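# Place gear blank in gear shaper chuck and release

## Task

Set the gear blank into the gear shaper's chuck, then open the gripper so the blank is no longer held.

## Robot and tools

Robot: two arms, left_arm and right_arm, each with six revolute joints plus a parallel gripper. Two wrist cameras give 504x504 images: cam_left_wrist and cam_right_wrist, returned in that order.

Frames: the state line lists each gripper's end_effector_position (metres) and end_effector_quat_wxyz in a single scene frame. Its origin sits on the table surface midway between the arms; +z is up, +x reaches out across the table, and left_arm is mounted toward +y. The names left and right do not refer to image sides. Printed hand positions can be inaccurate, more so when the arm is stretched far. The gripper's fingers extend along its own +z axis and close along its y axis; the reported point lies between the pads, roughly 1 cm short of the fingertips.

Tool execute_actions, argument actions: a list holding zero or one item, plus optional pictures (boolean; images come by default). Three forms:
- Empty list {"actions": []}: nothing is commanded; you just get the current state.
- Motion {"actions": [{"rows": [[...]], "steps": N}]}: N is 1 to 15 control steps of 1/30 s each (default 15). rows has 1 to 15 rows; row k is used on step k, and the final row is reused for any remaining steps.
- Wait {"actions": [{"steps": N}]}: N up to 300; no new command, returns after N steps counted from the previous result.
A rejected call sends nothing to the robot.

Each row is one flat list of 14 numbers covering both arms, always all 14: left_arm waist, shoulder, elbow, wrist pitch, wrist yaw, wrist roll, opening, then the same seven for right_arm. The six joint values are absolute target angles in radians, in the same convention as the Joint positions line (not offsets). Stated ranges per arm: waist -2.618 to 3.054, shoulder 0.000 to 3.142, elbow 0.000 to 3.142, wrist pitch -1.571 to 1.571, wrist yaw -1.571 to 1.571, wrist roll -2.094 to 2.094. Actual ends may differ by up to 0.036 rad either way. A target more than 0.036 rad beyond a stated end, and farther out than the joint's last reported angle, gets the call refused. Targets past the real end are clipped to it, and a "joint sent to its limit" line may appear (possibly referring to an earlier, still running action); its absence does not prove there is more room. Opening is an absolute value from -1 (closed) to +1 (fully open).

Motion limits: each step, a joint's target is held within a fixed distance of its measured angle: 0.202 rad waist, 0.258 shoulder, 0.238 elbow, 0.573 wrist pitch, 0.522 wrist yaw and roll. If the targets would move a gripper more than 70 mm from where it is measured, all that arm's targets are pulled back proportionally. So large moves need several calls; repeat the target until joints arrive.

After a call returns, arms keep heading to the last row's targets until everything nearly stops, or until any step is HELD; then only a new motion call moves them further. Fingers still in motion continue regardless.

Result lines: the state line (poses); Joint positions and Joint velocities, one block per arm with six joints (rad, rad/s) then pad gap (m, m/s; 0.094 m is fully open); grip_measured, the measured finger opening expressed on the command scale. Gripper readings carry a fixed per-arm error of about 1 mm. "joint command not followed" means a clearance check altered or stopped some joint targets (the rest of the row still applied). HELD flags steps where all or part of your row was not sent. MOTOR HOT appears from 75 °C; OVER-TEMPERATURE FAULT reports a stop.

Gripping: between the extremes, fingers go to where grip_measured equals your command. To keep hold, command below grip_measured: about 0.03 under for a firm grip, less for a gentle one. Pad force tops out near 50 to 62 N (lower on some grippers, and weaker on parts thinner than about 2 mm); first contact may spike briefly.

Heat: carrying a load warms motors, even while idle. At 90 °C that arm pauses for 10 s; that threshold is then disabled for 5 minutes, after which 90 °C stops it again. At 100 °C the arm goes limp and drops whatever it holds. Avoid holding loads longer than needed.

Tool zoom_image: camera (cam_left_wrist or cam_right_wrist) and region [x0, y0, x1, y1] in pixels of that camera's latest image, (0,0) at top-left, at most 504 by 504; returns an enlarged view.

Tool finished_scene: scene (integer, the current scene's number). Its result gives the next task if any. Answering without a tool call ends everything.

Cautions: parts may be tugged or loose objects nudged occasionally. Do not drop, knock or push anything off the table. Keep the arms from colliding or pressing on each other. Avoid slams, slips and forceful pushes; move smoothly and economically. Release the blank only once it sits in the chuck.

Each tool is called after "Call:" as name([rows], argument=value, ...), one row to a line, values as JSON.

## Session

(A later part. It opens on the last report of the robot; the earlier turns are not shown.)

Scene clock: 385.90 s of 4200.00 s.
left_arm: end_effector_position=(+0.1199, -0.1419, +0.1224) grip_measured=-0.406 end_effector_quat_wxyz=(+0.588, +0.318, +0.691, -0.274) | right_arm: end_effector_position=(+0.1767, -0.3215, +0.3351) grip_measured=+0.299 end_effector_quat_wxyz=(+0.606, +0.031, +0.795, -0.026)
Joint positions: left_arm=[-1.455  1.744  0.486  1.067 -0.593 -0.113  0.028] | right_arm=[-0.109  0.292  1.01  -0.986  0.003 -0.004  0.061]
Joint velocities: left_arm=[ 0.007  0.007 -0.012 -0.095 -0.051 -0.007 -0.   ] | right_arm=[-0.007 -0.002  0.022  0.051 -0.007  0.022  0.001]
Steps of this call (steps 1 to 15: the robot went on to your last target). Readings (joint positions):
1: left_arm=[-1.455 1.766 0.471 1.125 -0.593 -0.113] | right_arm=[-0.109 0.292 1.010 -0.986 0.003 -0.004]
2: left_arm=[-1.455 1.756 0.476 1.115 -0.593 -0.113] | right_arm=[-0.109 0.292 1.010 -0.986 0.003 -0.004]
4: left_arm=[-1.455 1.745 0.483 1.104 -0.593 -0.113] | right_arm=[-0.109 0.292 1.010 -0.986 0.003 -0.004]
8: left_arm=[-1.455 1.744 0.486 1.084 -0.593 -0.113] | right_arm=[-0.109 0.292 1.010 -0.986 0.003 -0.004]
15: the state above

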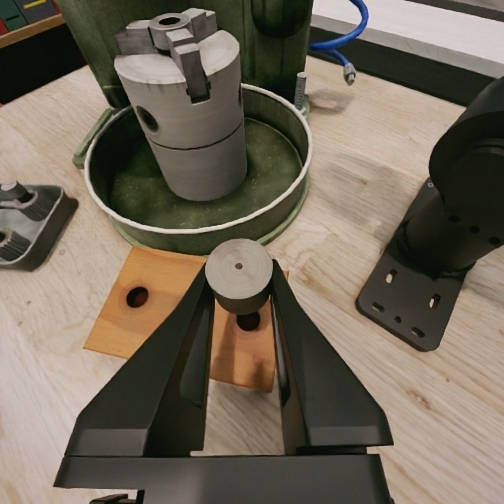

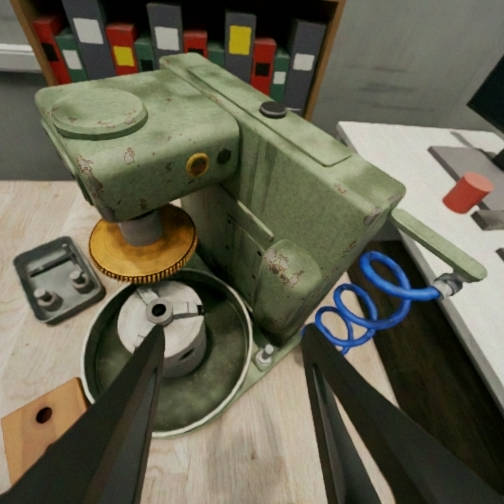

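Call:
execute_actions([
  {"rows":[[-1.453,1.69,0.53,1.03,-0.6,-0.118,-0.46,-0.1,0.3,1.0,-1.0,0,0,0.3],[-1.453,1.66,0.55,0.98,-0.6,-0.118,-0.46,-0.1,0.3,1.0,-1.0,0,0,0.3],[-1.453,1.63,0.57,0.93,-0.6,-0.118,-0.46,-0.1,0.3,1.0,-1.0,0,0,0.3],[-1.453,1.6,0.59,0.88,-0.6,-0.118,-0.46,-0.1,0.3,1.0,-1.0,0,0,0.3],[-1.453,1.57,0.61,0.83,-0.6,-0.118,-0.46,-0.1,0.3,1.0,-1.0,0,0,0.3],[-1.453,1.54,0.63,0.78,-0.6,-0.118,-0.46,-0.1,0.3,1.0,-1.0,0,0,0.3],[-1.453,1.51,0.65,0.73,-0.6,-0.118,-0.46,-0.1,0.3,1.0,-1.0,0,0,0.3],[-1.453,1.48,0.67,0.68,-0.6,-0.118,-0.46,-0.1,0.3,1.0,-1.0,0,0,0.3],[-1.453,1.45,0.69,0.63,-0.6,-0.118,-0.46,-0.1,0.3,1.0,-1.0,0,0,0.3],[-1.453,1.42,0.71,0.58,-0.6,-0.118,-0.46,-0.1,0.3,1.0,-1.0,0,0,0.3],[-1.453,1.39,0.725,0.53,-0.6,-0.118,-0.46,-0.1,0.3,1.0,-1.0,0,0,0.3],[-1.453,1.35,0.738,0.485,-0.6,-0.118,-0.46,-0.1,0.3,1.0,-1.0,0,0,0.3]],"steps":15},
], pictures=false)

Call:
execute_actions([
  {"rows":[[-1.44,1.39,0.78,0.485,-0.6,-0.118,-0.46,-0.1,0.3,1.0,-1.0,0,0,0.3],[-1.425,1.43,0.82,0.485,-0.6,-0.118,-0.46,-0.1,0.3,1.0,-1.0,0,0,0.3],[-1.41,1.47,0.86,0.485,-0.6,-0.118,-0.46,-0.1,0.3,1.0,-1.0,0,0,0.3],[-1.395,1.51,0.9,0.48,-0.6,-0.118,-0.46,-0.1,0.3,1.0,-1.0,0,0,0.3],[-1.38,1.55,0.94,0.48,-0.6,-0.118,-0.46,-0.1,0.3,1.0,-1.0,0,0,0.3],[-1.365,1.59,0.98,0.475,-0.6,-0.118,-0.46,-0.1,0.3,1.0,-1.0,0,0,0.3],[-1.35,1.63,1.02,0.475,-0.6,-0.118,-0.46,-0.1,0.3,1.0,-1.0,0,0,0.3],[-1.335,1.67,1.06,0.47,-0.6,-0.118,-0.46,-0.1,0.3,1.0,-1.0,0,0,0.3],[-1.32,1.71,1.1,0.47,-0.6,-0.118,-0.46,-0.1,0.3,1.0,-1.0,0,0,0.3],[-1.3,1.75,1.14,0.465,-0.6,-0.118,-0.46,-0.1,0.3,1.0,-1.0,0,0,0.3],[-1.28,1.79,1.18,0.46,-0.6,-0.118,-0.46,-0.1,0.3,1.0,-1.0,0,0,0.3],[-1.26,1.83,1.22,0.455,-0.6,-0.118,-0.46,-0.1,0.3,1.0,-1.0,0,0,0.3],[-1.245,1.865,1.26,0.45,-0.6,-0.118,-0.46,-0.1,0.3,1.0,-1.0,0,0,0.3],[-1.23,1.9,1.295,0.445,-0.6,-0.118,-0.46,-0.1,0.3,1.0,-1.0,0,0,0.3],[-1.221,1.925,1.328,0.44,-0.6,-0.118,-0.46,-0.1,0.3,1.0,-1.0,0,0,0.3]],"steps":15},
], pictures=false)

Call:
execute_actions([
  {"steps":20},
])

Scene clock: 414.40 s of 4200.00 s.
left_arm: end_effector_position=(+0.1204, -0.1457, +0.2649) grip_measured=-0.406 end_effector_quat_wxyz=(+0.613, +0.279, +0.667, -0.318) | right_arm: end_effector_position=(+0.1767, -0.3215, +0.3351) grip_measured=+0.299 end_effector_quat_wxyz=(+0.606, +0.031, +0.795, -0.026)
Joint positions: left_arm=[-1.455  1.368  0.719  0.594 -0.594 -0.113  0.028] | right_arm=[-0.109  0.292  1.01  -0.986  0.003 -0.004  0.061]
Joint velocities: left_arm=[-0.007 -0.349  0.168 -0.359 -0.007  0.037 -0.001] | right_arm=[-0.007 -0.022 -0.002 -0.051  0.037  0.022 -0.   ]
Steps of this call (steps 1 to 15: the robot went on to your last target; steps 16 to 90: nothing new was sent; then 25.00 s passed at rest; steps 91 to 105: all 15 steps of this action). Readings (joint positions):
91: left_arm=[-1.455 1.740 0.487 1.056 -0.593 -0.113] | right_arm=[-0.109 0.292 1.010 -0.986 0.003 -0.004]
92: left_arm=[-1.455 1.730 0.492 1.033 -0.593 -0.113] | right_arm=[-0.109 0.292 1.010 -0.986 0.003 -0.004]
94: left_arm=[-1.455 1.690 0.514 0.964 -0.593 -0.113] | right_arm=[-0.109 0.292 1.010 -0.986 0.003 -0.004]
98: left_arm=[-1.455 1.568 0.598 0.814 -0.593 -0.113] | right_arm=[-0.109 0.292 1.010 -0.986 0.003 -0.004]
105: the state above

Scene clock: 414.90 s of 4200.00 s.
left_arm: end_effector_position=(+0.2383, -0.2328, +0.2361) grip_measured=-0.406 end_effector_quat_wxyz=(+0.616, +0.242, +0.717, -0.217) | right_arm: end_effector_position=(+0.1767, -0.3215, +0.3351) grip_measured=+0.299 end_effector_quat_wxyz=(+0.606, +0.031, +0.795, -0.026)
Joint positions: left_arm=[-1.251  1.872  1.241  0.455 -0.594 -0.113  0.028] | right_arm=[-0.109  0.292  1.01  -0.986  0.003 -0.004  0.061]
Joint velocities: left_arm=[ 0.471  0.96   1.028 -0.212  0.037 -0.007  0.001] | right_arm=[-0.002 -0.012 -0.022 -0.022  0.007 -0.037  0.001]
Steps of this call (steps 1 to 15: all 15 steps of this action). Readings (joint positions):
1: left_arm=[-1.454 1.365 0.729 0.582 -0.595 -0.113] | right_arm=[-0.109 0.292 1.010 -0.986 0.003 -0.004]
2: left_arm=[-1.450 1.374 0.748 0.565 -0.595 -0.113] | right_arm=[-0.109 0.292 1.010 -0.986 0.003 -0.004]
4: left_arm=[-1.430 1.426 0.808 0.535 -0.595 -0.113] | right_arm=[-0.109 0.292 1.010 -0.986 0.003 -0.004]
8: left_arm=[-1.370 1.592 0.968 0.500 -0.595 -0.113] | right_arm=[-0.109 0.292 1.010 -0.986 0.003 -0.004]
15: the state above

Scene clock: 415.57 s of 4200.00 s.
left_arm: end_effector_position=(+0.2597, -0.2344, +0.2188) grip_measured=-0.406 end_effector_quat_wxyz=(+0.610, +0.240, +0.730, -0.193) | right_arm: end_effector_position=(+0.1767, -0.3215, +0.3351) grip_measured=+0.299 end_effector_quat_wxyz=(+0.606, +0.031, +0.795, -0.026)
Joint positions: left_arm=[-1.215  1.933  1.289  0.423 -0.595 -0.113  0.028] | right_arm=[-0.109  0.292  1.01  -0.986  0.003 -0.004  0.061]
Joint velocities: left_arm=[-0.007  0.007 -0.017  0.007  0.007 -0.022  0.   ] | right_arm=[-0.007 -0.007  0.007 -0.037  0.037  0.081 -0.   ]
Steps of this call (steps 1 to 20: the robot went on to your last target). Readings (joint positions):
1: left_arm=[-1.236 1.901 1.269 0.451 -0.594 -0.113] | right_arm=[-0.109 0.292 1.010 -0.986 0.003 -0.004]
2: left_arm=[-1.225 1.920 1.284 0.447 -0.594 -0.113] | right_arm=[-0.109 0.292 1.010 -0.986 0.003 -0.004]
4: left_arm=[-1.214 1.932 1.289 0.435 -0.594 -0.113] | right_arm=[-0.109 0.292 1.010 -0.986 0.003 -0.004]
8: left_arm=[-1.215 1.933 1.289 0.424 -0.595 -0.113] | right_arm=[-0.109 0.292 1.010 -0.986 0.003 -0.004]
20: the state above

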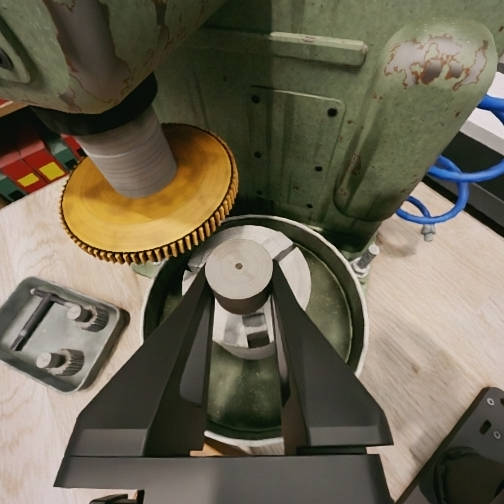

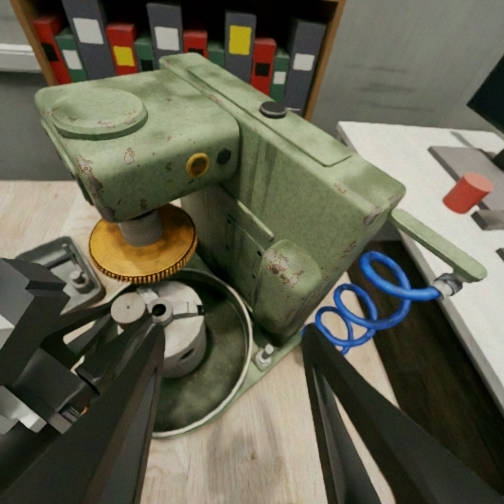

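Call:
execute_actions([
  {"rows":[[-1.21,1.935,1.345,0.45,-0.6,-0.118,-0.46,-0.1,0.3,1.0,-1.0,0,0,0.3],[-1.207,1.94,1.36,0.455,-0.6,-0.118,-0.46,-0.1,0.3,1.0,-1.0,0,0,0.3],[-1.204,1.95,1.37,0.46,-0.6,-0.118,-0.46,-0.1,0.3,1.0,-1.0,0,0,0.3],[-1.201,1.96,1.38,0.46,-0.6,-0.118,-0.46,-0.1,0.3,1.0,-1.0,0,0,0.3],[-1.198,1.97,1.39,0.46,-0.6,-0.118,-0.46,-0.1,0.3,1.0,-1.0,0,0,0.3],[-1.195,1.98,1.4,0.46,-0.6,-0.118,-0.46,-0.1,0.3,1.0,-1.0,0,0,0.3],[-1.192,1.99,1.412,0.46,-0.6,-0.118,-0.46,-0.1,0.3,1.0,-1.0,0,0,0.3],[-1.189,2.0,1.423,0.46,-0.6,-0.118,-0.46,-0.1,0.3,1.0,-1.0,0,0,0.3],[-1.187,2.01,1.434,0.46,-0.6,-0.118,-0.46,-0.1,0.3,1.0,-1.0,0,0,0.3],[-1.185,2.02,1.445,0.46,-0.6,-0.118,-0.46,-0.1,0.3,1.0,-1.0,0,0,0.3]],"steps":15},
], pictures=false)

Call:
execute_actions([
  {"steps":15},
])

Scene clock: 433.30 s of 4200.00 s.
left_arm: end_effector_position=(+0.2823, -0.2509, +0.2315) grip_measured=-0.406 end_effector_quat_wxyz=(+0.626, +0.216, +0.722, -0.201) | right_arm: end_effector_position=(+0.1767, -0.3215, +0.3351) grip_measured=+0.299 end_effector_quat_wxyz=(+0.606, +0.031, +0.795, -0.026)
Joint positions: left_arm=[-1.188  2.015  1.412  0.437 -0.595 -0.113  0.028] | right_arm=[-0.109  0.292  1.01  -0.986  0.003 -0.004  0.061]
Joint velocities: left_arm=[ 0.007  0.066 -0.017 -0.066 -0.051 -0.022 -0.   ] | right_arm=[-0.007 -0.002  0.007  0.066 -0.007  0.007  0.   ]
Steps of this call (steps 1 to 15: the robot went on to your last target; steps 16 to 90: nothing new was sent; then 14.23 s passed at rest; steps 91 to 105: all 15 steps of this action). Readings (joint positions):
91: left_arm=[-1.215 1.933 1.292 0.422 -0.595 -0.113] | right_arm=[-0.109 0.292 1.010 -0.986 0.003 -0.004]
92: left_arm=[-1.215 1.934 1.298 0.421 -0.595 -0.113] | right_arm=[-0.109 0.292 1.010 -0.986 0.003 -0.004]
94: left_arm=[-1.214 1.943 1.322 0.421 -0.595 -0.113] | right_arm=[-0.109 0.292 1.010 -0.986 0.003 -0.004]
98: left_arm=[-1.204 1.970 1.374 0.431 -0.595 -0.113] | right_arm=[-0.109 0.292 1.010 -0.986 0.003 -0.004]
105: the state above

Scene clock: 433.80 s of 4200.00 s.
left_arm: end_effector_position=(+0.2824, -0.2512, +0.2298) grip_measured=-0.406 end_effector_quat_wxyz=(+0.625, +0.217, +0.723, -0.200) | right_arm: end_effector_position=(+0.1767, -0.3215, +0.3351) grip_measured=+0.299 end_effector_quat_wxyz=(+0.606, +0.031, +0.795, -0.026)
Joint positions: left_arm=[-1.188  2.018  1.412  0.437 -0.595 -0.113  0.028] | right_arm=[-0.109  0.292  1.01  -0.986  0.003 -0.004  0.061]
Joint velocities: left_arm=[ 0.007 -0.017 -0.007 -0.037 -0.007  0.066 -0.001] | right_arm=[ 0.002 -0.002 -0.002 -0.051  0.051  0.051 -0.001]
Steps of this call (steps 1 to 15: the robot went on to your last target). Readings (joint positions):
1: left_arm=[-1.188 2.017 1.412 0.437 -0.595 -0.113] | right_arm=[-0.109 0.292 1.010 -0.986 0.003 -0.004]
2: left_arm=[-1.188 2.018 1.412 0.437 -0.595 -0.113] | right_arm=[-0.109 0.292 1.010 -0.986 0.003 -0.004]
4: left_arm=[-1.188 2.018 1.412 0.437 -0.595 -0.113] | right_arm=[-0.109 0.292 1.010 -0.986 0.003 -0.004]
8: left_arm=[-1.188 2.018 1.412 0.437 -0.595 -0.113] | right_arm=[-0.109 0.292 1.010 -0.986 0.003 -0.004]
15: the state above
All arms were judged still, so your last target was given up. Only a new action makes them travel on or press farther. Fingers that are still opening or closing keep moving.

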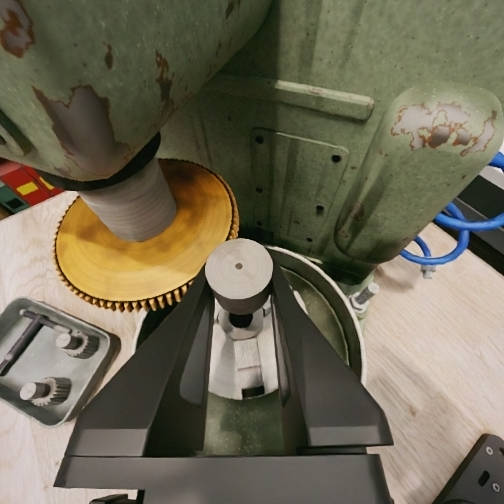

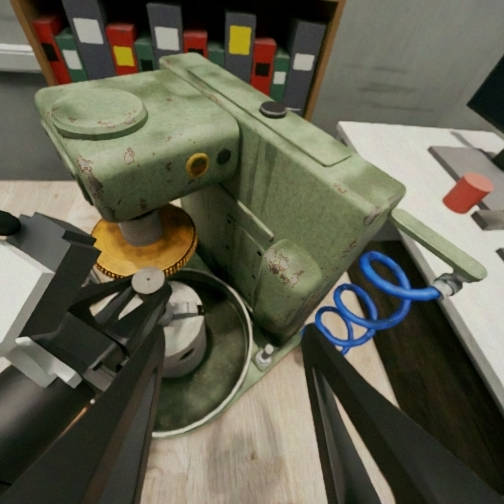

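Call:
zoom_image(camera="cam_right_wrist", region=[80, 220, 240, 380])

Call:
zoom_image(camera="cam_left_wrist", region=[160, 230, 320, 390])

Region (80, 220, 240, 380) of cam_right_wrist's 504x504 image, scaled by 3.150, with more detail than that image has.

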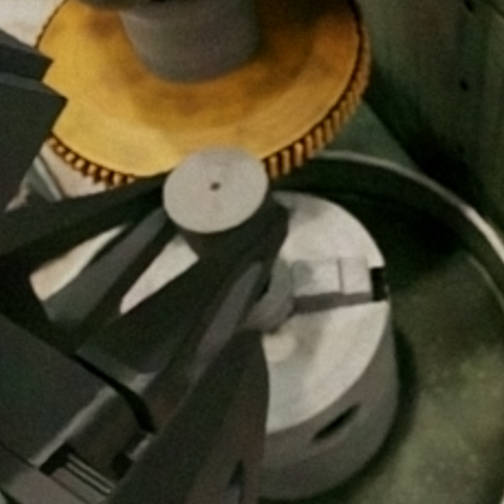

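Region (160, 230, 320, 390) of cam_left_wrist's 504x504 image, scaled by 3.150, with more detail than that image has.

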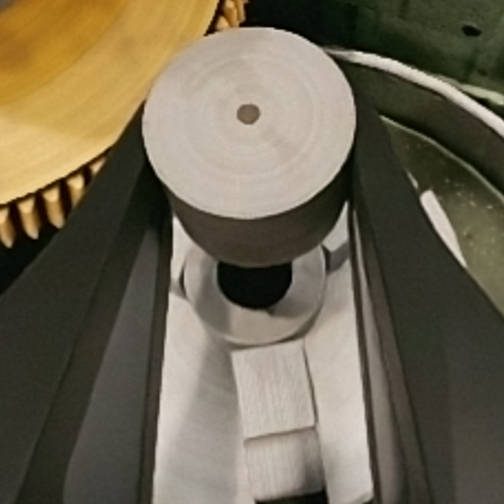

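Call:
execute_actions([
  {"rows":[[-1.18,2.025,1.41,0.47,-0.6,-0.118,-0.46,-0.1,0.3,1.0,-1.0,0,0,0.3],[-1.177,2.03,1.405,0.475,-0.6,-0.118,-0.46,-0.1,0.3,1.0,-1.0,0,0,0.3],[-1.177,2.035,1.4,0.48,-0.6,-0.118,-0.46,-0.1,0.3,1.0,-1.0,0,0,0.3],[-1.177,2.04,1.397,0.487,-0.6,-0.118,-0.46,-0.1,0.3,1.0,-1.0,0,0,0.3],[-1.177,2.045,1.394,0.494,-0.6,-0.118,-0.46,-0.1,0.3,1.0,-1.0,0,0,0.3],[-1.177,2.05,1.392,0.5,-0.6,-0.118,-0.46,-0.1,0.3,1.0,-1.0,0,0,0.3],[-1.177,2.053,1.39,0.503,-0.6,-0.118,-0.46,-0.1,0.3,1.0,-1.0,0,0,0.3]],"steps":15},
], pictures=false)

Call:
execute_actions([
  {"steps":15},
])

Scene clock: 458.20 s of 4200.00 s.
left_arm: end_effector_position=(+0.2858, -0.2519, +0.2098) grip_measured=-0.406 end_effector_quat_wxyz=(+0.621, +0.220, +0.727, -0.192) | right_arm: end_effector_position=(+0.1767, -0.3215, +0.3351) grip_measured=+0.299 end_effector_quat_wxyz=(+0.606, +0.031, +0.795, -0.026)
Joint positions: left_arm=[-1.183  2.051  1.395  0.467 -0.595 -0.113  0.028] | right_arm=[-0.109  0.292  1.01  -0.986  0.003 -0.004  0.061]
Joint velocities: left_arm=[ 0.032  0.042 -0.007 -0.007 -0.066  0.007 -0.   ] | right_arm=[-0.007 -0.012 -0.027 -0.081 -0.022 -0.007 -0.001]
Steps of this call (steps 1 to 90: nothing new was sent; then 20.90 s passed at rest; steps 91 to 105: all 15 steps of this action). Readings (joint positions):
91: left_arm=[-1.188 2.018 1.412 0.437 -0.595 -0.113] | right_arm=[-0.109 0.292 1.010 -0.986 0.003 -0.004]
92: left_arm=[-1.188 2.018 1.412 0.438 -0.595 -0.113] | right_arm=[-0.109 0.292 1.010 -0.986 0.003 -0.004]
94: left_arm=[-1.187 2.020 1.412 0.443 -0.595 -0.113] | right_arm=[-0.109 0.292 1.010 -0.986 0.003 -0.004]
98: left_arm=[-1.184 2.036 1.411 0.463 -0.595 -0.113] | right_arm=[-0.109 0.292 1.010 -0.986 0.003 -0.004]
105: the state above

Scene clock: 458.70 s of 4200.00 s.
left_arm: end_effector_position=(+0.2858, -0.2520, +0.2105) grip_measured=-0.406 end_effector_quat_wxyz=(+0.621, +0.220, +0.727, -0.193) | right_arm: end_effector_position=(+0.1767, -0.3215, +0.3351) grip_measured=+0.299 end_effector_quat_wxyz=(+0.606, +0.031, +0.795, -0.026)
Joint positions: left_arm=[-1.183  2.051  1.395  0.47  -0.595 -0.113  0.028] | right_arm=[-0.109  0.292  1.01  -0.986  0.003 -0.004  0.061]
Joint velocities: left_arm=[ 0.022  0.017  0.002 -0.037 -0.022 -0.095 -0.   ] | right_arm=[-0.017  0.012 -0.012 -0.081 -0.051  0.081 -0.   ]
Steps of this call (steps 1 to 15: the robot went on to your last target). Readings (joint positions):
1: left_arm=[-1.183 2.051 1.395 0.467 -0.595 -0.113] | right_arm=[-0.109 0.292 1.010 -0.986 0.003 -0.004]
2: left_arm=[-1.183 2.051 1.395 0.467 -0.595 -0.113] | right_arm=[-0.109 0.292 1.010 -0.986 0.003 -0.004]
4: left_arm=[-1.183 2.051 1.395 0.470 -0.595 -0.113] | right_arm=[-0.109 0.292 1.010 -0.986 0.003 -0.004]
8: left_arm=[-1.183 2.051 1.395 0.470 -0.595 -0.113] | right_arm=[-0.109 0.292 1.010 -0.986 0.003 -0.004]
15: the state above
All arms were judged still, so your last target was given up. Only a new action makes them travel on or press farther. Fingers that are still opening or closing keep moving.

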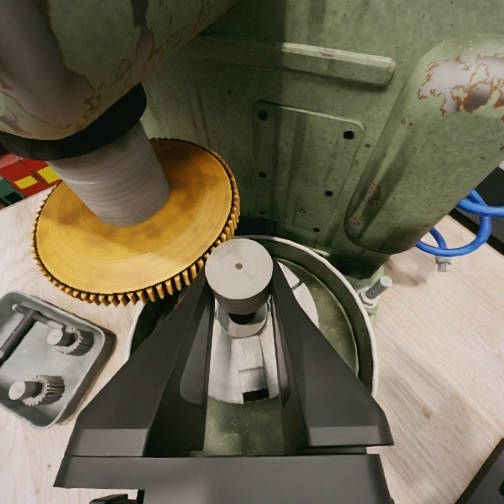

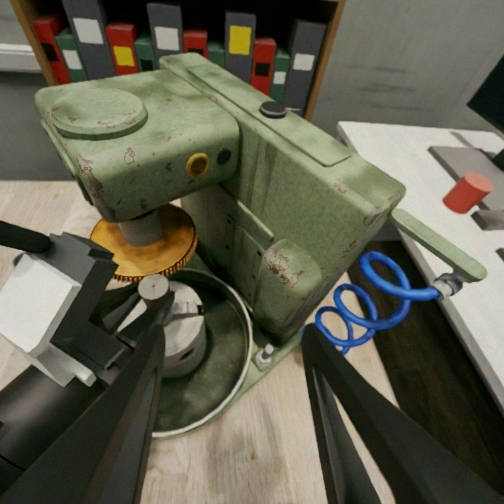

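Call:
zoom_image(camera="cam_left_wrist", region=[160, 230, 320, 390])

Region (160, 230, 320, 390) of cam_left_wrist's 504x504 image, scaled by 3.150, with more detail than that image has.

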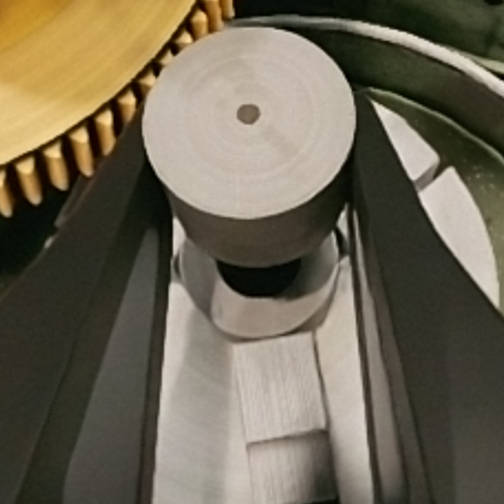

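Call:
execute_actions([
  {"rows":[[-1.171,2.056,1.387,0.512,-0.6,-0.118,-0.46,-0.1,0.3,1.0,-1.0,0,0,0.3],[-1.171,2.058,1.384,0.518,-0.6,-0.118,-0.46,-0.1,0.3,1.0,-1.0,0,0,0.3],[-1.171,2.061,1.381,0.524,-0.6,-0.118,-0.46,-0.1,0.3,1.0,-1.0,0,0,0.3],[-1.171,2.063,1.378,0.53,-0.6,-0.118,-0.46,-0.1,0.3,1.0,-1.0,0,0,0.3],[-1.171,2.066,1.375,0.536,-0.6,-0.118,-0.46,-0.1,0.3,1.0,-1.0,0,0,0.3],[-1.171,2.068,1.372,0.542,-0.6,-0.118,-0.46,-0.1,0.3,1.0,-1.0,0,0,0.3],[-1.171,2.071,1.369,0.548,-0.6,-0.118,-0.46,-0.1,0.3,1.0,-1.0,0,0,0.3],[-1.171,2.074,1.366,0.554,-0.6,-0.118,-0.46,-0.1,0.3,1.0,-1.0,0,0,0.3],[-1.171,2.077,1.363,0.56,-0.6,-0.118,-0.46,-0.1,0.3,1.0,-1.0,0,0,0.3],[-1.171,2.079,1.36,0.565,-0.6,-0.118,-0.46,-0.1,0.3,1.0,-1.0,0,0,0.3]],"steps":15},
], pictures=false)

Call:
execute_actions([
  {"steps":15},
])

Call:
zoom_image(camera="cam_left_wrist", region=[160, 230, 320, 390])

Scene clock: 480.13 s of 4200.00 s.
left_arm: end_effector_position=(+0.2894, -0.2505, +0.2024) grip_measured=-0.406 end_effector_quat_wxyz=(+0.627, +0.212, +0.724, -0.197) | right_arm: end_effector_position=(+0.1767, -0.3215, +0.3351) grip_measured=+0.299 end_effector_quat_wxyz=(+0.606, +0.031, +0.795, -0.026)
Joint positions: left_arm=[-1.177  2.071  1.371  0.533 -0.595 -0.113  0.028] | right_arm=[-0.109  0.292  1.01  -0.986  0.003 -0.004  0.061]
Joint velocities: left_arm=[ 0.007 -0.002  0.002 -0.022 -0.051  0.066 -0.   ] | right_arm=[ 0.002 -0.002 -0.002  0.081 -0.051  0.051  0.001]
Steps of this call (steps 1 to 90: nothing new was sent; then 17.93 s passed at rest; steps 91 to 105: all 15 steps of this action). Readings (joint positions):
91: left_arm=[-1.183 2.051 1.395 0.471 -0.595 -0.113] | right_arm=[-0.109 0.292 1.010 -0.986 0.003 -0.004]
92: left_arm=[-1.182 2.051 1.395 0.472 -0.595 -0.113] | right_arm=[-0.109 0.292 1.010 -0.986 0.003 -0.004]
94: left_arm=[-1.180 2.051 1.395 0.479 -0.595 -0.113] | right_arm=[-0.109 0.292 1.010 -0.986 0.003 -0.004]
98: left_arm=[-1.177 2.053 1.385 0.504 -0.595 -0.113] | right_arm=[-0.109 0.292 1.010 -0.986 0.003 -0.004]
105: the state above

Scene clock: 480.63 s of 4200.00 s.
left_arm: end_effector_position=(+0.2894, -0.2505, +0.2024) grip_measured=-0.406 end_effector_quat_wxyz=(+0.627, +0.212, +0.724, -0.197) | right_arm: end_effector_position=(+0.1767, -0.3215, +0.3351) grip_measured=+0.299 end_effector_quat_wxyz=(+0.606, +0.031, +0.795, -0.026)
Joint positions: left_arm=[-1.177  2.071  1.371  0.533 -0.595 -0.113  0.028] | right_arm=[-0.109  0.292  1.01  -0.986  0.003 -0.004  0.061]
Joint velocities: left_arm=[ 0.012  0.002 -0.002 -0.066 -0.022 -0.037 -0.001] | right_arm=[-0.002 -0.002  0.002 -0.037  0.037 -0.051  0.   ]
Steps of this call (steps 1 to 15: the robot went on to your last target). Readings (joint positions):
1: left_arm=[-1.177 2.071 1.371 0.533 -0.595 -0.113] | right_arm=[-0.109 0.292 1.010 -0.986 0.003 -0.004]
2: left_arm=[-1.177 2.071 1.371 0.533 -0.595 -0.113] | right_arm=[-0.109 0.292 1.010 -0.986 0.003 -0.004]
4: left_arm=[-1.177 2.071 1.371 0.533 -0.595 -0.113] | right_arm=[-0.109 0.292 1.010 -0.986 0.003 -0.004]
8: left_arm=[-1.177 2.071 1.371 0.533 -0.595 -0.113] | right_arm=[-0.109 0.292 1.010 -0.986 0.003 -0.004]
15: the state above
All arms were judged still, so your last target was given up. Only a new action makes them travel on or press farther. Fingers that are still opening or closing keep moving.

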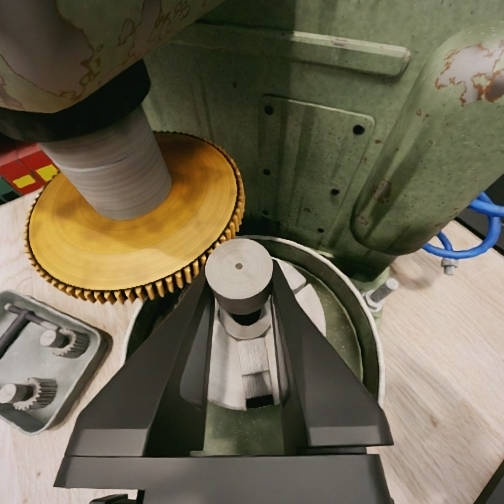

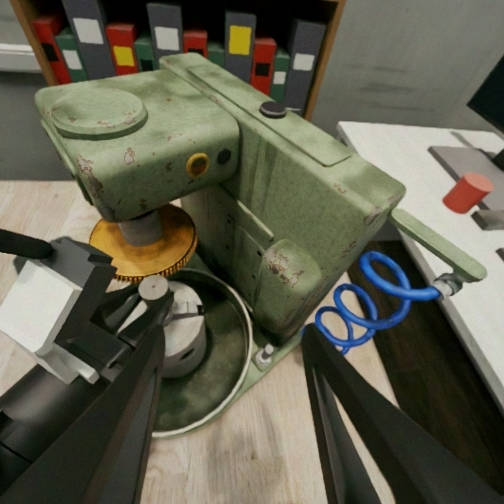

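Region (160, 230, 320, 390) of cam_left_wrist's 504x504 image, scaled by 3.150, with more detail than that image has.

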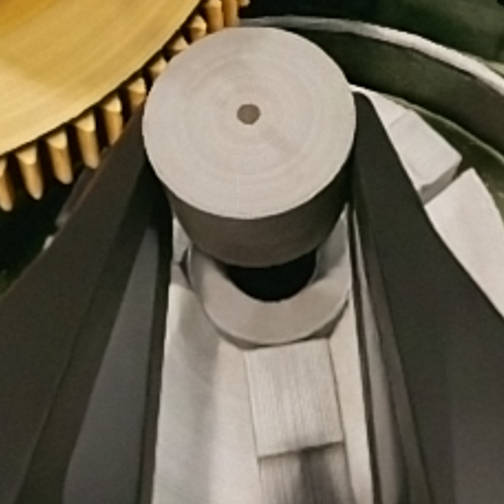

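Call:
execute_actions([
  {"rows":[[-1.171,2.083,1.356,0.565,-0.6,-0.118,-0.46,-0.1,0.3,1.0,-1.0,0,0,0.3],[-1.171,2.087,1.352,0.565,-0.6,-0.118,-0.46,-0.1,0.3,1.0,-1.0,0,0,0.3],[-1.171,2.09,1.349,0.57,-0.6,-0.118,-0.46,-0.1,0.3,1.0,-1.0,0,0,0.3],[-1.171,2.093,1.346,0.576,-0.6,-0.118,-0.46,-0.1,0.3,1.0,-1.0,0,0,0.3],[-1.171,2.096,1.343,0.582,-0.6,-0.118,-0.46,-0.1,0.3,1.0,-1.0,0,0,0.3]],"steps":15},
])

Call:
zoom_image(camera="cam_left_wrist", region=[160, 230, 320, 390])

Scene clock: 492.37 s of 4200.00 s.
left_arm: end_effector_position=(+0.2896, -0.2507, +0.2021) grip_measured=-0.406 end_effector_quat_wxyz=(+0.632, +0.206, +0.719, -0.203) | right_arm: end_effector_position=(+0.1767, -0.3215, +0.3351) grip_measured=+0.299 end_effector_quat_wxyz=(+0.606, +0.031, +0.795, -0.026)
Joint positions: left_arm=[-1.177  2.078  1.36   0.574 -0.596 -0.113  0.028] | right_arm=[-0.109  0.292  1.01  -0.986  0.003 -0.004  0.061]
Joint velocities: left_arm=[-0.012 -0.007 -0.012  0.051  0.051  0.022 -0.001] | right_arm=[-0.017 -0.002 -0.017 -0.007  0.051 -0.081  0.001]
Steps of this call (steps 1 to 90: nothing new was sent; then 8.23 s passed at rest; steps 91 to 105: all 15 steps of this action). Readings (joint positions):
91: left_arm=[-1.177 2.071 1.371 0.533 -0.595 -0.113] | right_arm=[-0.109 0.292 1.010 -0.986 0.003 -0.004]
92: left_arm=[-1.177 2.071 1.371 0.533 -0.595 -0.113] | right_arm=[-0.109 0.292 1.010 -0.986 0.003 -0.004]
94: left_arm=[-1.177 2.071 1.367 0.541 -0.595 -0.113] | right_arm=[-0.109 0.292 1.010 -0.986 0.003 -0.004]
98: left_arm=[-1.177 2.076 1.361 0.565 -0.596 -0.113] | right_arm=[-0.109 0.292 1.010 -0.986 0.003 -0.004]
105: the state above

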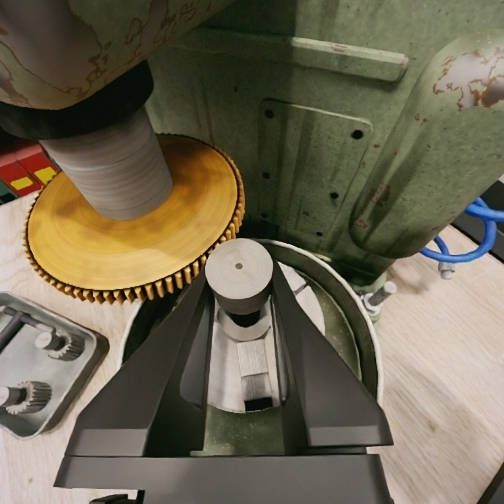

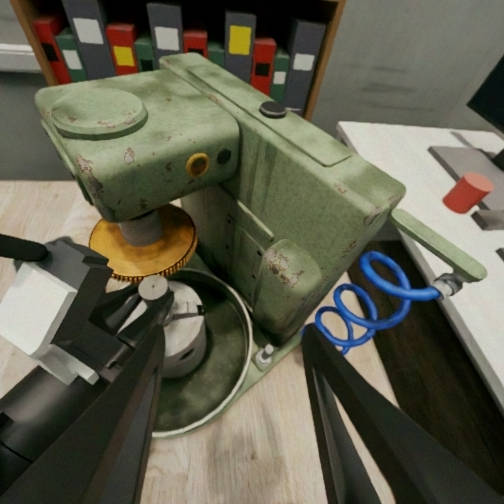

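Region (160, 230, 320, 390) of cam_left_wrist's 504x504 image, scaled by 3.150, with more detail than that image has.

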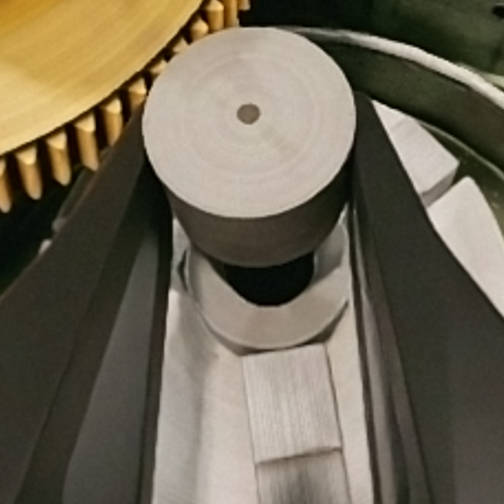

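Call:
execute_actions([
  {"rows":[[-1.177,2.05,1.36,0.57,-0.6,-0.118,-0.46,-0.1,0.3,1.0,-1.0,0,0,0.3],[-1.18,2.04,1.36,0.56,-0.6,-0.118,-0.46,-0.1,0.3,1.0,-1.0,0,0,0.3],[-1.183,2.03,1.36,0.55,-0.6,-0.118,-0.46,-0.1,0.3,1.0,-1.0,0,0,0.3],[-1.186,2.02,1.36,0.54,-0.6,-0.118,-0.46,-0.1,0.3,1.0,-1.0,0,0,0.3],[-1.188,2.012,1.36,0.53,-0.6,-0.118,-0.46,-0.1,0.3,1.0,-1.0,0,0,0.3],[-1.188,2.012,1.36,0.52,-0.6,-0.118,-0.46,-0.1,0.3,1.0,-1.0,0,0,0.3],[-1.188,2.012,1.36,0.51,-0.6,-0.118,-0.46,-0.1,0.3,1.0,-1.0,0,0,0.3]],"steps":15},
], pictures=false)

Call:
execute_actions([
  {"steps":15},
])

Call:
zoom_image(camera="cam_left_wrist", region=[160, 230, 320, 390])

Scene clock: 506.30 s of 4200.00 s.
left_arm: end_effector_position=(+0.2852, -0.2468, +0.2086) grip_measured=-0.406 end_effector_quat_wxyz=(+0.624, +0.215, +0.725, -0.196) | right_arm: end_effector_position=(+0.1767, -0.3215, +0.3351) grip_measured=+0.299 end_effector_quat_wxyz=(+0.606, +0.031, +0.795, -0.026)
Joint positions: left_arm=[-1.181  2.041  1.359  0.507 -0.596 -0.113  0.028] | right_arm=[-0.109  0.292  1.01  -0.986  0.003 -0.004  0.061]
Joint velocities: left_arm=[-0.012  0.012 -0.002 -0.066  0.007  0.037 -0.001] | right_arm=[ 0.017  0.012 -0.022 -0.051 -0.007 -0.037 -0.   ]
Steps of this call (steps 1 to 15: the robot went on to your last target; steps 16 to 90: nothing new was sent; then 10.43 s passed at rest; steps 91 to 105: all 15 steps of this action). Readings (joint positions):
91: left_arm=[-1.177 2.078 1.359 0.575 -0.596 -0.113] | right_arm=[-0.109 0.292 1.010 -0.986 0.003 -0.004]
92: left_arm=[-1.177 2.077 1.359 0.575 -0.596 -0.113] | right_arm=[-0.109 0.292 1.010 -0.986 0.003 -0.004]
94: left_arm=[-1.177 2.070 1.359 0.560 -0.596 -0.113] | right_arm=[-0.109 0.292 1.010 -0.986 0.003 -0.004]
98: left_arm=[-1.180 2.049 1.359 0.526 -0.596 -0.113] | right_arm=[-0.109 0.292 1.010 -0.986 0.003 -0.004]
105: the state above

Scene clock: 506.80 s of 4200.00 s.
left_arm: end_effector_position=(+0.2851, -0.2466, +0.2069) grip_measured=-0.406 end_effector_quat_wxyz=(+0.623, +0.217, +0.726, -0.193) | right_arm: end_effector_position=(+0.1767, -0.3215, +0.3351) grip_measured=+0.299 end_effector_quat_wxyz=(+0.606, +0.031, +0.795, -0.026)
Joint positions: left_arm=[-1.181  2.041  1.359  0.499 -0.596 -0.113  0.028] | right_arm=[-0.109  0.292  1.01  -0.986  0.003 -0.004  0.061]
Joint velocities: left_arm=[-0.007 -0.017 -0.002 -0.037 -0.022 -0.066 -0.002] | right_arm=[ 0.002  0.002  0.007  0.066 -0.037 -0.037 -0.   ]
Steps of this call (steps 1 to 15: the robot went on to your last target). Readings (joint positions):
1: left_arm=[-1.181 2.041 1.359 0.505 -0.596 -0.113] | right_arm=[-0.109 0.292 1.010 -0.986 0.003 -0.004]
2: left_arm=[-1.181 2.041 1.359 0.504 -0.596 -0.113] | right_arm=[-0.109 0.292 1.010 -0.986 0.003 -0.004]
4: left_arm=[-1.181 2.041 1.359 0.502 -0.596 -0.113] | right_arm=[-0.109 0.292 1.010 -0.986 0.003 -0.004]
8: left_arm=[-1.181 2.041 1.359 0.500 -0.596 -0.113] | right_arm=[-0.109 0.292 1.010 -0.986 0.003 -0.004]
15: the state above
All arms were judged still, so your last target was given up. Only a new action makes them travel on or press farther. Fingers that are still opening or closing keep moving.

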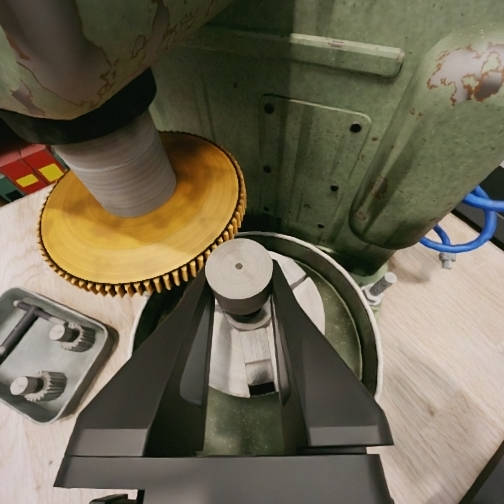

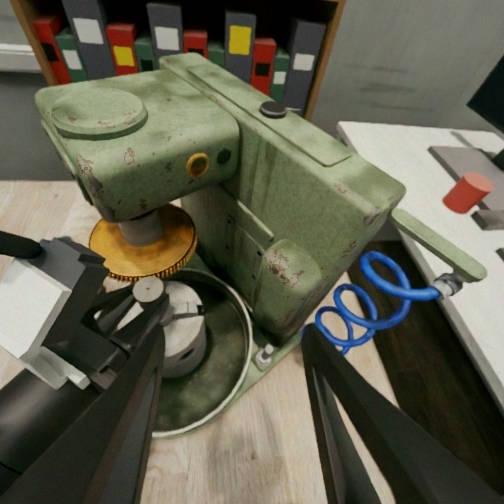

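Region (160, 230, 320, 390) of cam_left_wrist's 504x504 image, scaled by 3.150, with more detail than that image has.

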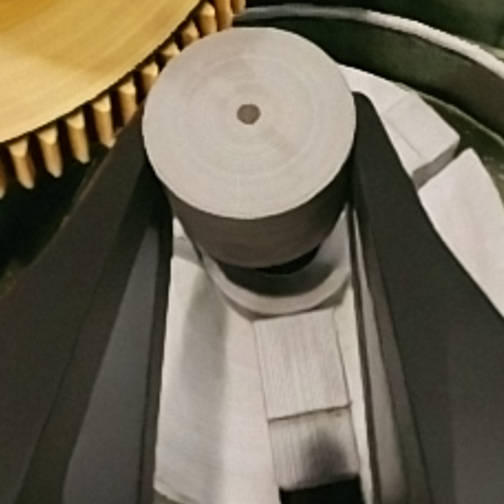

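Call:
execute_actions([
  {"rows":[[-1.192,2.03,1.355,0.52,-0.6,-0.118,-0.46,-0.1,0.3,1.0,-1.0,0,0,0.3],[-1.192,2.04,1.353,0.528,-0.6,-0.118,-0.46,-0.1,0.3,1.0,-1.0,0,0,0.3],[-1.192,2.046,1.351,0.531,-0.6,-0.118,-0.46,-0.1,0.3,1.0,-1.0,0,0,0.3],[-1.192,2.046,1.351,0.531,-0.6,-0.118,-0.46,-0.1,0.3,1.0,-1.0,0,0,0.3],[-1.192,2.049,1.348,0.536,-0.6,-0.118,-0.46,-0.1,0.3,1.0,-1.0,0,0,0.3],[-1.192,2.051,1.346,0.541,-0.6,-0.118,-0.46,-0.1,0.3,1.0,-1.0,0,0,0.3],[-1.192,2.054,1.343,0.546,-0.6,-0.118,-0.46,-0.1,0.3,1.0,-1.0,0,0,0.3],[-1.192,2.056,1.341,0.551,-0.6,-0.118,-0.46,-0.1,0.3,1.0,-1.0,0,0,0.3],[-1.192,2.059,1.338,0.556,-0.6,-0.118,-0.46,-0.1,0.3,1.0,-1.0,0,0,0.3],[-1.192,2.061,1.336,0.561,-0.6,-0.118,-0.46,-0.1,0.3,1.0,-1.0,0,0,0.3],[-1.192,2.064,1.333,0.566,-0.6,-0.118,-0.46,-0.1,0.3,1.0,-1.0,0,0,0.3],[-1.192,2.066,1.331,0.571,-0.6,-0.118,-0.46,-0.1,0.3,1.0,-1.0,0,0,0.3],[-1.192,2.069,1.328,0.576,-0.6,-0.118,-0.46,-0.1,0.3,1.0,-1.0,0,0,0.3],[-1.192,2.072,1.325,0.581,-0.6,-0.118,-0.46,-0.1,0.3,1.0,-1.0,0,0,0.3]],"steps":15},
], pictures=false)

Call:
execute_actions([
  {"steps":15},
])

Call:
zoom_image(camera="cam_left_wrist", region=[160, 230, 320, 390])

Scene clock: 521.63 s of 4200.00 s.
left_arm: end_effector_position=(+0.2834, -0.2482, +0.2008) grip_measured=-0.406 end_effector_quat_wxyz=(+0.626, +0.214, +0.723, -0.199) | right_arm: end_effector_position=(+0.1767, -0.3215, +0.3351) grip_measured=+0.299 end_effector_quat_wxyz=(+0.606, +0.031, +0.795, -0.026)
Joint positions: left_arm=[-1.186  2.057  1.342  0.548 -0.598 -0.113  0.028] | right_arm=[-0.109  0.292  1.01  -0.986  0.003 -0.004  0.061]
Joint velocities: left_arm=[-0.027  0.066 -0.037  0.183  0.007 -0.007 -0.001] | right_arm=[ 0.002 -0.007 -0.017  0.007 -0.066  0.081  0.   ]
Steps of this call (steps 1 to 90: nothing new was sent; then 11.33 s passed at rest; steps 91 to 105: all 15 steps of this action). Readings (joint positions):
91: left_arm=[-1.182 2.041 1.359 0.499 -0.596 -0.113] | right_arm=[-0.109 0.292 1.010 -0.986 0.003 -0.004]
92: left_arm=[-1.182 2.041 1.359 0.499 -0.596 -0.113] | right_arm=[-0.109 0.292 1.010 -0.986 0.003 -0.004]
94: left_arm=[-1.183 2.041 1.359 0.499 -0.596 -0.113] | right_arm=[-0.109 0.292 1.010 -0.986 0.003 -0.004]
98: left_arm=[-1.185 2.041 1.359 0.504 -0.596 -0.113] | right_arm=[-0.109 0.292 1.010 -0.986 0.003 -0.004]
105: the state above

Scene clock: 522.13 s of 4200.00 s.
left_arm: end_effector_position=(+0.2836, -0.2478, +0.2011) grip_measured=-0.406 end_effector_quat_wxyz=(+0.628, +0.212, +0.722, -0.200) | right_arm: end_effector_position=(+0.1767, -0.3215, +0.3351) grip_measured=+0.299 end_effector_quat_wxyz=(+0.606, +0.031, +0.795, -0.026)
Joint positions: left_arm=[-1.186  2.058  1.338  0.56  -0.6   -0.113  0.028] | right_arm=[-0.109  0.292  1.01  -0.986  0.003 -0.004  0.061]
Joint velocities: left_arm=[-0.012 -0.012  0.002 -0.037  0.022 -0.037  0.001] | right_arm=[-0.007 -0.002  0.012  0.022  0.007 -0.037 -0.001]
Steps of this call (steps 1 to 15: the robot went on to your last target). Readings (joint positions):
1: left_arm=[-1.186 2.058 1.341 0.554 -0.599 -0.113] | right_arm=[-0.109 0.292 1.010 -0.986 0.003 -0.004]
2: left_arm=[-1.186 2.058 1.340 0.556 -0.600 -0.113] | right_arm=[-0.109 0.292 1.010 -0.986 0.003 -0.004]
4: left_arm=[-1.186 2.058 1.339 0.558 -0.600 -0.113] | right_arm=[-0.109 0.292 1.010 -0.986 0.003 -0.004]
8: left_arm=[-1.186 2.058 1.338 0.560 -0.600 -0.113] | right_arm=[-0.109 0.292 1.010 -0.986 0.003 -0.004]
15: the state above

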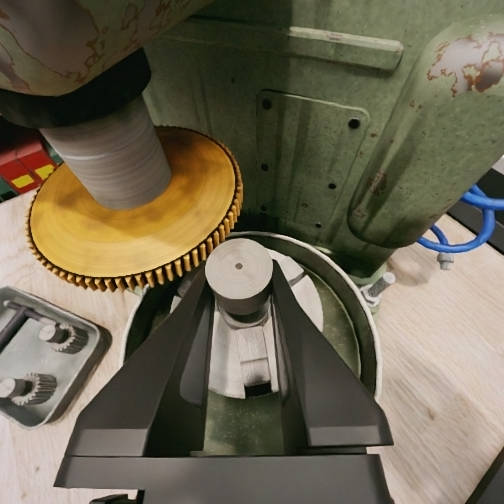

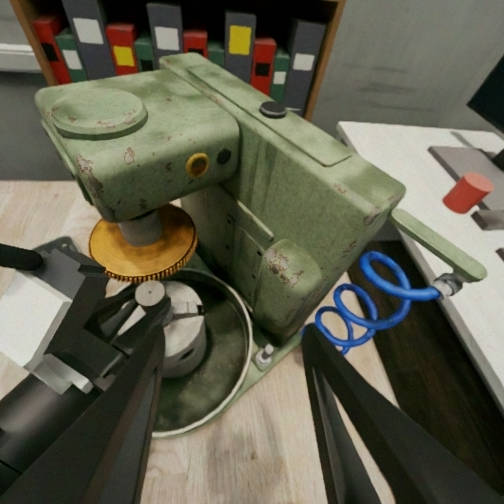

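Region (160, 230, 320, 390) of cam_left_wrist's 504x504 image, scaled by 3.150, with more detail than that image has.

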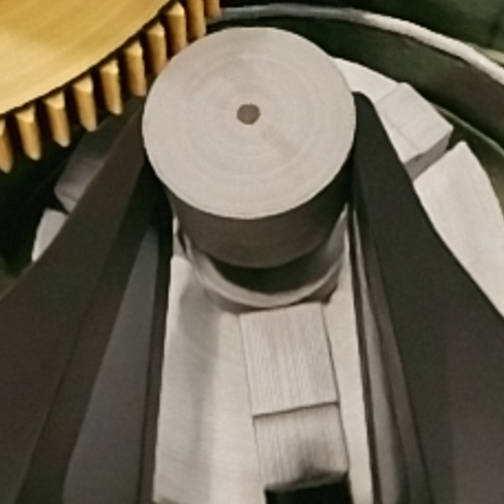

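Call:
execute_actions([
  {"rows":[[-1.182,2.072,1.325,0.57,-0.6,-0.118,-0.46,-0.1,0.3,1.0,-1.0,0,0,0.3],[-1.18,2.072,1.325,0.565,-0.6,-0.118,-0.46,-0.1,0.3,1.0,-1.0,0,0,0.3],[-1.179,2.072,1.325,0.56,-0.6,-0.118,-0.46,-0.1,0.3,1.0,-1.0,0,0,0.3],[-1.178,2.072,1.325,0.555,-0.6,-0.118,-0.46,-0.1,0.3,1.0,-1.0,0,0,0.3],[-1.177,2.072,1.325,0.55,-0.6,-0.118,-0.46,-0.1,0.3,1.0,-1.0,0,0,0.3]],"steps":15},
], pictures=false)

Scene clock: 529.47 s of 4200.00 s.
left_arm: end_effector_position=(+0.2838, -0.2478, +0.1998) grip_measured=-0.406 end_effector_quat_wxyz=(+0.626, +0.214, +0.723, -0.199) | right_arm: end_effector_position=(+0.1767, -0.3215, +0.3351) grip_measured=+0.299 end_effector_quat_wxyz=(+0.606, +0.031, +0.795, -0.026)
Joint positions: left_arm=[-1.185  2.058  1.338  0.554 -0.597 -0.113  0.028] | right_arm=[-0.109  0.292  1.01  -0.986  0.003 -0.004  0.061]
Joint velocities: left_arm=[ 0.002  0.007 -0.002  0.007  0.066  0.007 -0.001] | right_arm=[-0.012  0.007 -0.012 -0.037  0.022  0.051  0.   ]
Steps of this call (steps 1 to 15: the robot went on to your last target; steps 16 to 90: nothing new was sent; then 3.83 s passed at rest; steps 91 to 105: all 15 steps of this action). Readings (joint positions):
91: left_arm=[-1.186 2.058 1.338 0.560 -0.600 -0.113] | right_arm=[-0.109 0.292 1.010 -0.986 0.003 -0.004]
92: left_arm=[-1.186 2.058 1.338 0.560 -0.600 -0.113] | right_arm=[-0.109 0.292 1.010 -0.986 0.003 -0.004]
94: left_arm=[-1.186 2.058 1.338 0.560 -0.600 -0.113] | right_arm=[-0.109 0.292 1.010 -0.986 0.003 -0.004]
98: left_arm=[-1.186 2.058 1.338 0.557 -0.599 -0.113] | right_arm=[-0.109 0.292 1.010 -0.986 0.003 -0.004]
105: the state above

Call:
execute_actions([
  {"rows":[[-1.183,2.075,1.323,0.555,-0.6,-0.118,-0.46,-0.1,0.3,1.0,-1.0,0,0,0.3],[-1.183,2.078,1.321,0.555,-0.6,-0.118,-0.46,-0.1,0.3,1.0,-1.0,0,0,0.3],[-1.183,2.081,1.319,0.555,-0.6,-0.118,-0.46,-0.1,0.3,1.0,-1.0,0,0,0.3],[-1.183,2.084,1.317,0.555,-0.6,-0.118,-0.46,-0.1,0.3,1.0,-1.0,0,0,0.3],[-1.183,2.087,1.315,0.555,-0.6,-0.118,-0.46,-0.1,0.3,1.0,-1.0,0,0,0.3]],"steps":15},
], pictures=false)

Scene clock: 536.03 s of 4200.00 s.
left_arm: end_effector_position=(+0.2840, -0.2485, +0.1894) grip_measured=-0.406 end_effector_quat_wxyz=(+0.622, +0.218, +0.726, -0.195) | right_arm: end_effector_position=(+0.1767, -0.3215, +0.3351) grip_measured=+0.299 end_effector_quat_wxyz=(+0.606, +0.031, +0.795, -0.026)
Joint positions: left_arm=[-1.185  2.074  1.334  0.559 -0.596 -0.114  0.028] | right_arm=[-0.109  0.292  1.01  -0.986  0.003 -0.004  0.061]
Joint velocities: left_arm=[-0.002  0.012 -0.007 -0.037 -0.051 -0.066 -0.   ] | right_arm=[-0.002 -0.012 -0.007  0.066 -0.022 -0.007 -0.   ]
Steps of this call (steps 1 to 15: the robot went on to your last target; steps 16 to 90: nothing new was sent; then 3.07 s passed at rest; steps 91 to 105: all 15 steps of this action). Readings (joint positions):
91: left_arm=[-1.185 2.058 1.338 0.554 -0.597 -0.113] | right_arm=[-0.109 0.292 1.010 -0.986 0.003 -0.004]
92: left_arm=[-1.185 2.058 1.338 0.554 -0.597 -0.113] | right_arm=[-0.109 0.292 1.010 -0.986 0.003 -0.004]
94: left_arm=[-1.185 2.061 1.338 0.554 -0.597 -0.113] | right_arm=[-0.109 0.292 1.010 -0.986 0.003 -0.004]
98: left_arm=[-1.185 2.074 1.334 0.557 -0.596 -0.114] | right_arm=[-0.109 0.292 1.010 -0.986 0.003 -0.004]
105: the state above

Going in. Continue.

Call:
execute_actions([
  {"rows":[[-1.183,2.089,1.313,0.575,-0.6,-0.118,-0.46,-0.1,0.3,1.0,-1.0,0,0,0.3],[-1.183,2.091,1.311,0.585,-0.6,-0.118,-0.46,-0.1,0.3,1.0,-1.0,0,0,0.3],[-1.183,2.093,1.309,0.59,-0.6,-0.118,-0.46,-0.1,0.3,1.0,-1.0,0,0,0.3],[-1.183,2.095,1.307,0.594,-0.6,-0.118,-0.46,-0.1,0.3,1.0,-1.0,0,0,0.3],[-1.183,2.097,1.305,0.598,-0.6,-0.118,-0.46,-0.1,0.3,1.0,-1.0,0,0,0.3],[-1.183,2.099,1.303,0.602,-0.6,-0.118,-0.46,-0.1,0.3,1.0,-1.0,0,0,0.3],[-1.183,2.101,1.301,0.606,-0.6,-0.118,-0.46,-0.1,0.3,1.0,-1.0,0,0,0.3],[-1.183,2.103,1.299,0.61,-0.6,-0.118,-0.46,-0.1,0.3,1.0,-1.0,0,0,0.3],[-1.183,2.105,1.297,0.614,-0.6,-0.118,-0.46,-0.1,0.3,1.0,-1.0,0,0,0.3],[-1.183,2.107,1.295,0.618,-0.6,-0.118,-0.46,-0.1,0.3,1.0,-1.0,0,0,0.3],[-1.183,2.109,1.293,0.622,-0.6,-0.118,-0.46,-0.1,0.3,1.0,-1.0,0,0,0.3],[-1.183,2.111,1.291,0.626,-0.6,-0.118,-0.46,-0.1,0.3,1.0,-1.0,0,0,0.3]],"steps":15},
])

Scene clock: 545.63 s of 4200.00 s.
left_arm: end_effector_position=(+0.2840, -0.2484, +0.1864) grip_measured=-0.406 end_effector_quat_wxyz=(+0.629, +0.213, +0.720, -0.201) | right_arm: end_effector_position=(+0.1767, -0.3215, +0.3351) grip_measured=+0.299 end_effector_quat_wxyz=(+0.606, +0.031, +0.795, -0.026)
Joint positions: left_arm=[-1.185  2.088  1.314  0.621 -0.597 -0.109  0.028] | right_arm=[-0.109  0.292  1.01  -0.986  0.003 -0.004  0.061]
Joint velocities: left_arm=[-0.027  0.027  0.007  0.125 -0.081 -0.007 -0.   ] | right_arm=[-0.012  0.012  0.007  0.037 -0.007 -0.066  0.   ]
Steps of this call (steps 1 to 15: the robot went on to your last target; steps 16 to 90: nothing new was sent; then 6.10 s passed at rest; steps 91 to 105: all 15 steps of this action). Readings (joint positions):
91: left_arm=[-1.185 2.074 1.334 0.560 -0.596 -0.114] | right_arm=[-0.109 0.292 1.010 -0.986 0.003 -0.004]
92: left_arm=[-1.185 2.074 1.334 0.561 -0.596 -0.114] | right_arm=[-0.109 0.292 1.010 -0.986 0.003 -0.004]
94: left_arm=[-1.185 2.075 1.330 0.568 -0.595 -0.114] | right_arm=[-0.109 0.292 1.010 -0.986 0.003 -0.004]
98: left_arm=[-1.185 2.083 1.322 0.591 -0.596 -0.114] | right_arm=[-0.109 0.292 1.010 -0.986 0.003 -0.004]
105: the state above

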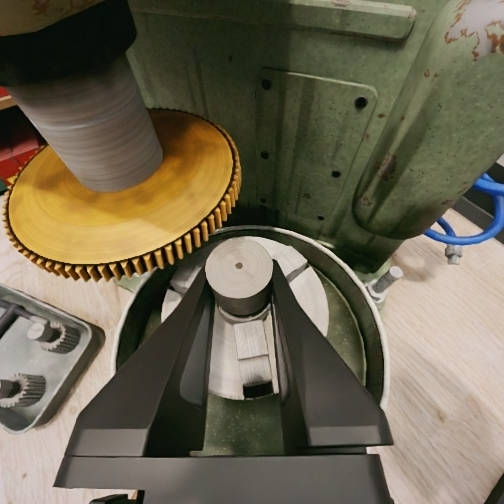

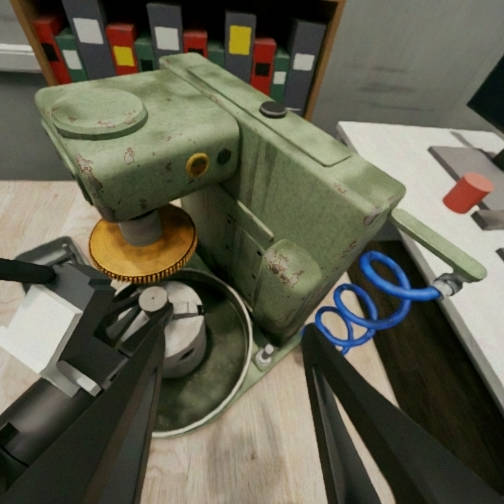

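Call:
execute_actions([
  {"rows":[[-1.185,2.085,1.316,0.62,-0.6,-0.118,-0.4,-0.1,0.3,1.0,-1.0,0,0,0.3],[-1.185,2.085,1.316,0.62,-0.6,-0.118,-0.38,-0.1,0.3,1.0,-1.0,0,0,0.3],[-1.185,2.085,1.316,0.62,-0.6,-0.118,-0.35,-0.1,0.3,1.0,-1.0,0,0,0.3],[-1.185,2.085,1.316,0.62,-0.6,-0.118,-0.3,-0.1,0.3,1.0,-1.0,0,0,0.3],[-1.185,2.085,1.316,0.62,-0.6,-0.118,-0.25,-0.1,0.3,1.0,-1.0,0,0,0.3]],"steps":15},
])

Call:
zoom_image(camera="cam_left_wrist", region=[160, 230, 320, 390])

Scene clock: 558.77 s of 4200.00 s.
left_arm: end_effector_position=(+0.2840, -0.2484, +0.1863) grip_measured=-0.252 end_effector_quat_wxyz=(+0.630, +0.211, +0.720, -0.203) | right_arm: end_effector_position=(+0.1767, -0.3215, +0.3351) grip_measured=+0.299 end_effector_quat_wxyz=(+0.606, +0.031, +0.795, -0.026)
Joint positions: left_arm=[-1.185  2.089  1.313  0.625 -0.597 -0.112  0.035] | right_arm=[-0.109  0.292  1.01  -0.986  0.003 -0.004  0.061]
Joint velocities: left_arm=[ 0.022 -0.017  0.002 -0.037 -0.037  0.007 -0.   ] | right_arm=[-0.007  0.007 -0.022  0.007 -0.007 -0.007 -0.001]
Steps of this call (steps 1 to 15: the robot went on to your last target; steps 16 to 90: nothing new was sent; then 9.63 s passed at rest; steps 91 to 105: all 15 steps of this action). Readings (joint positions):
91: left_arm=[-1.185 2.089 1.313 0.625 -0.597 -0.107] | right_arm=[-0.109 0.292 1.010 -0.986 0.003 -0.004]
92: left_arm=[-1.185 2.089 1.313 0.625 -0.597 -0.107] | right_arm=[-0.109 0.292 1.010 -0.986 0.003 -0.004]
94: left_arm=[-1.185 2.089 1.313 0.625 -0.597 -0.109] | right_arm=[-0.109 0.292 1.010 -0.986 0.003 -0.004]
98: left_arm=[-1.185 2.089 1.313 0.625 -0.597 -0.110] | right_arm=[-0.109 0.292 1.010 -0.986 0.003 -0.004]
105: the state above

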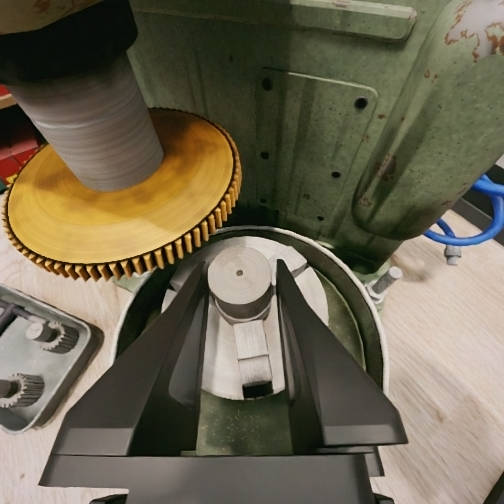

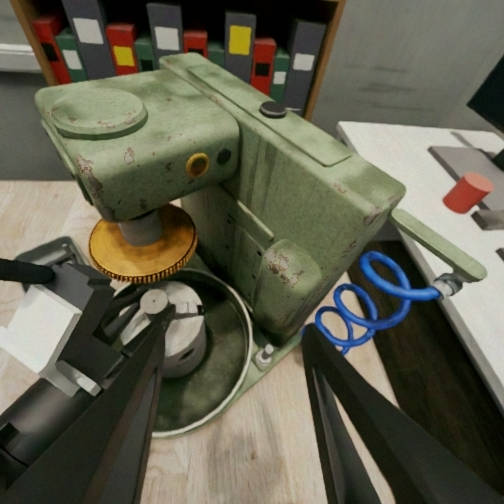

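Region (160, 230, 320, 390) of cam_left_wrist's 504x504 image, scaled by 3.150, with more detail than that image has.

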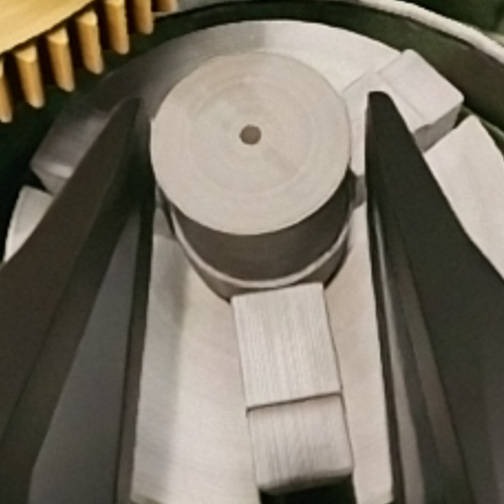

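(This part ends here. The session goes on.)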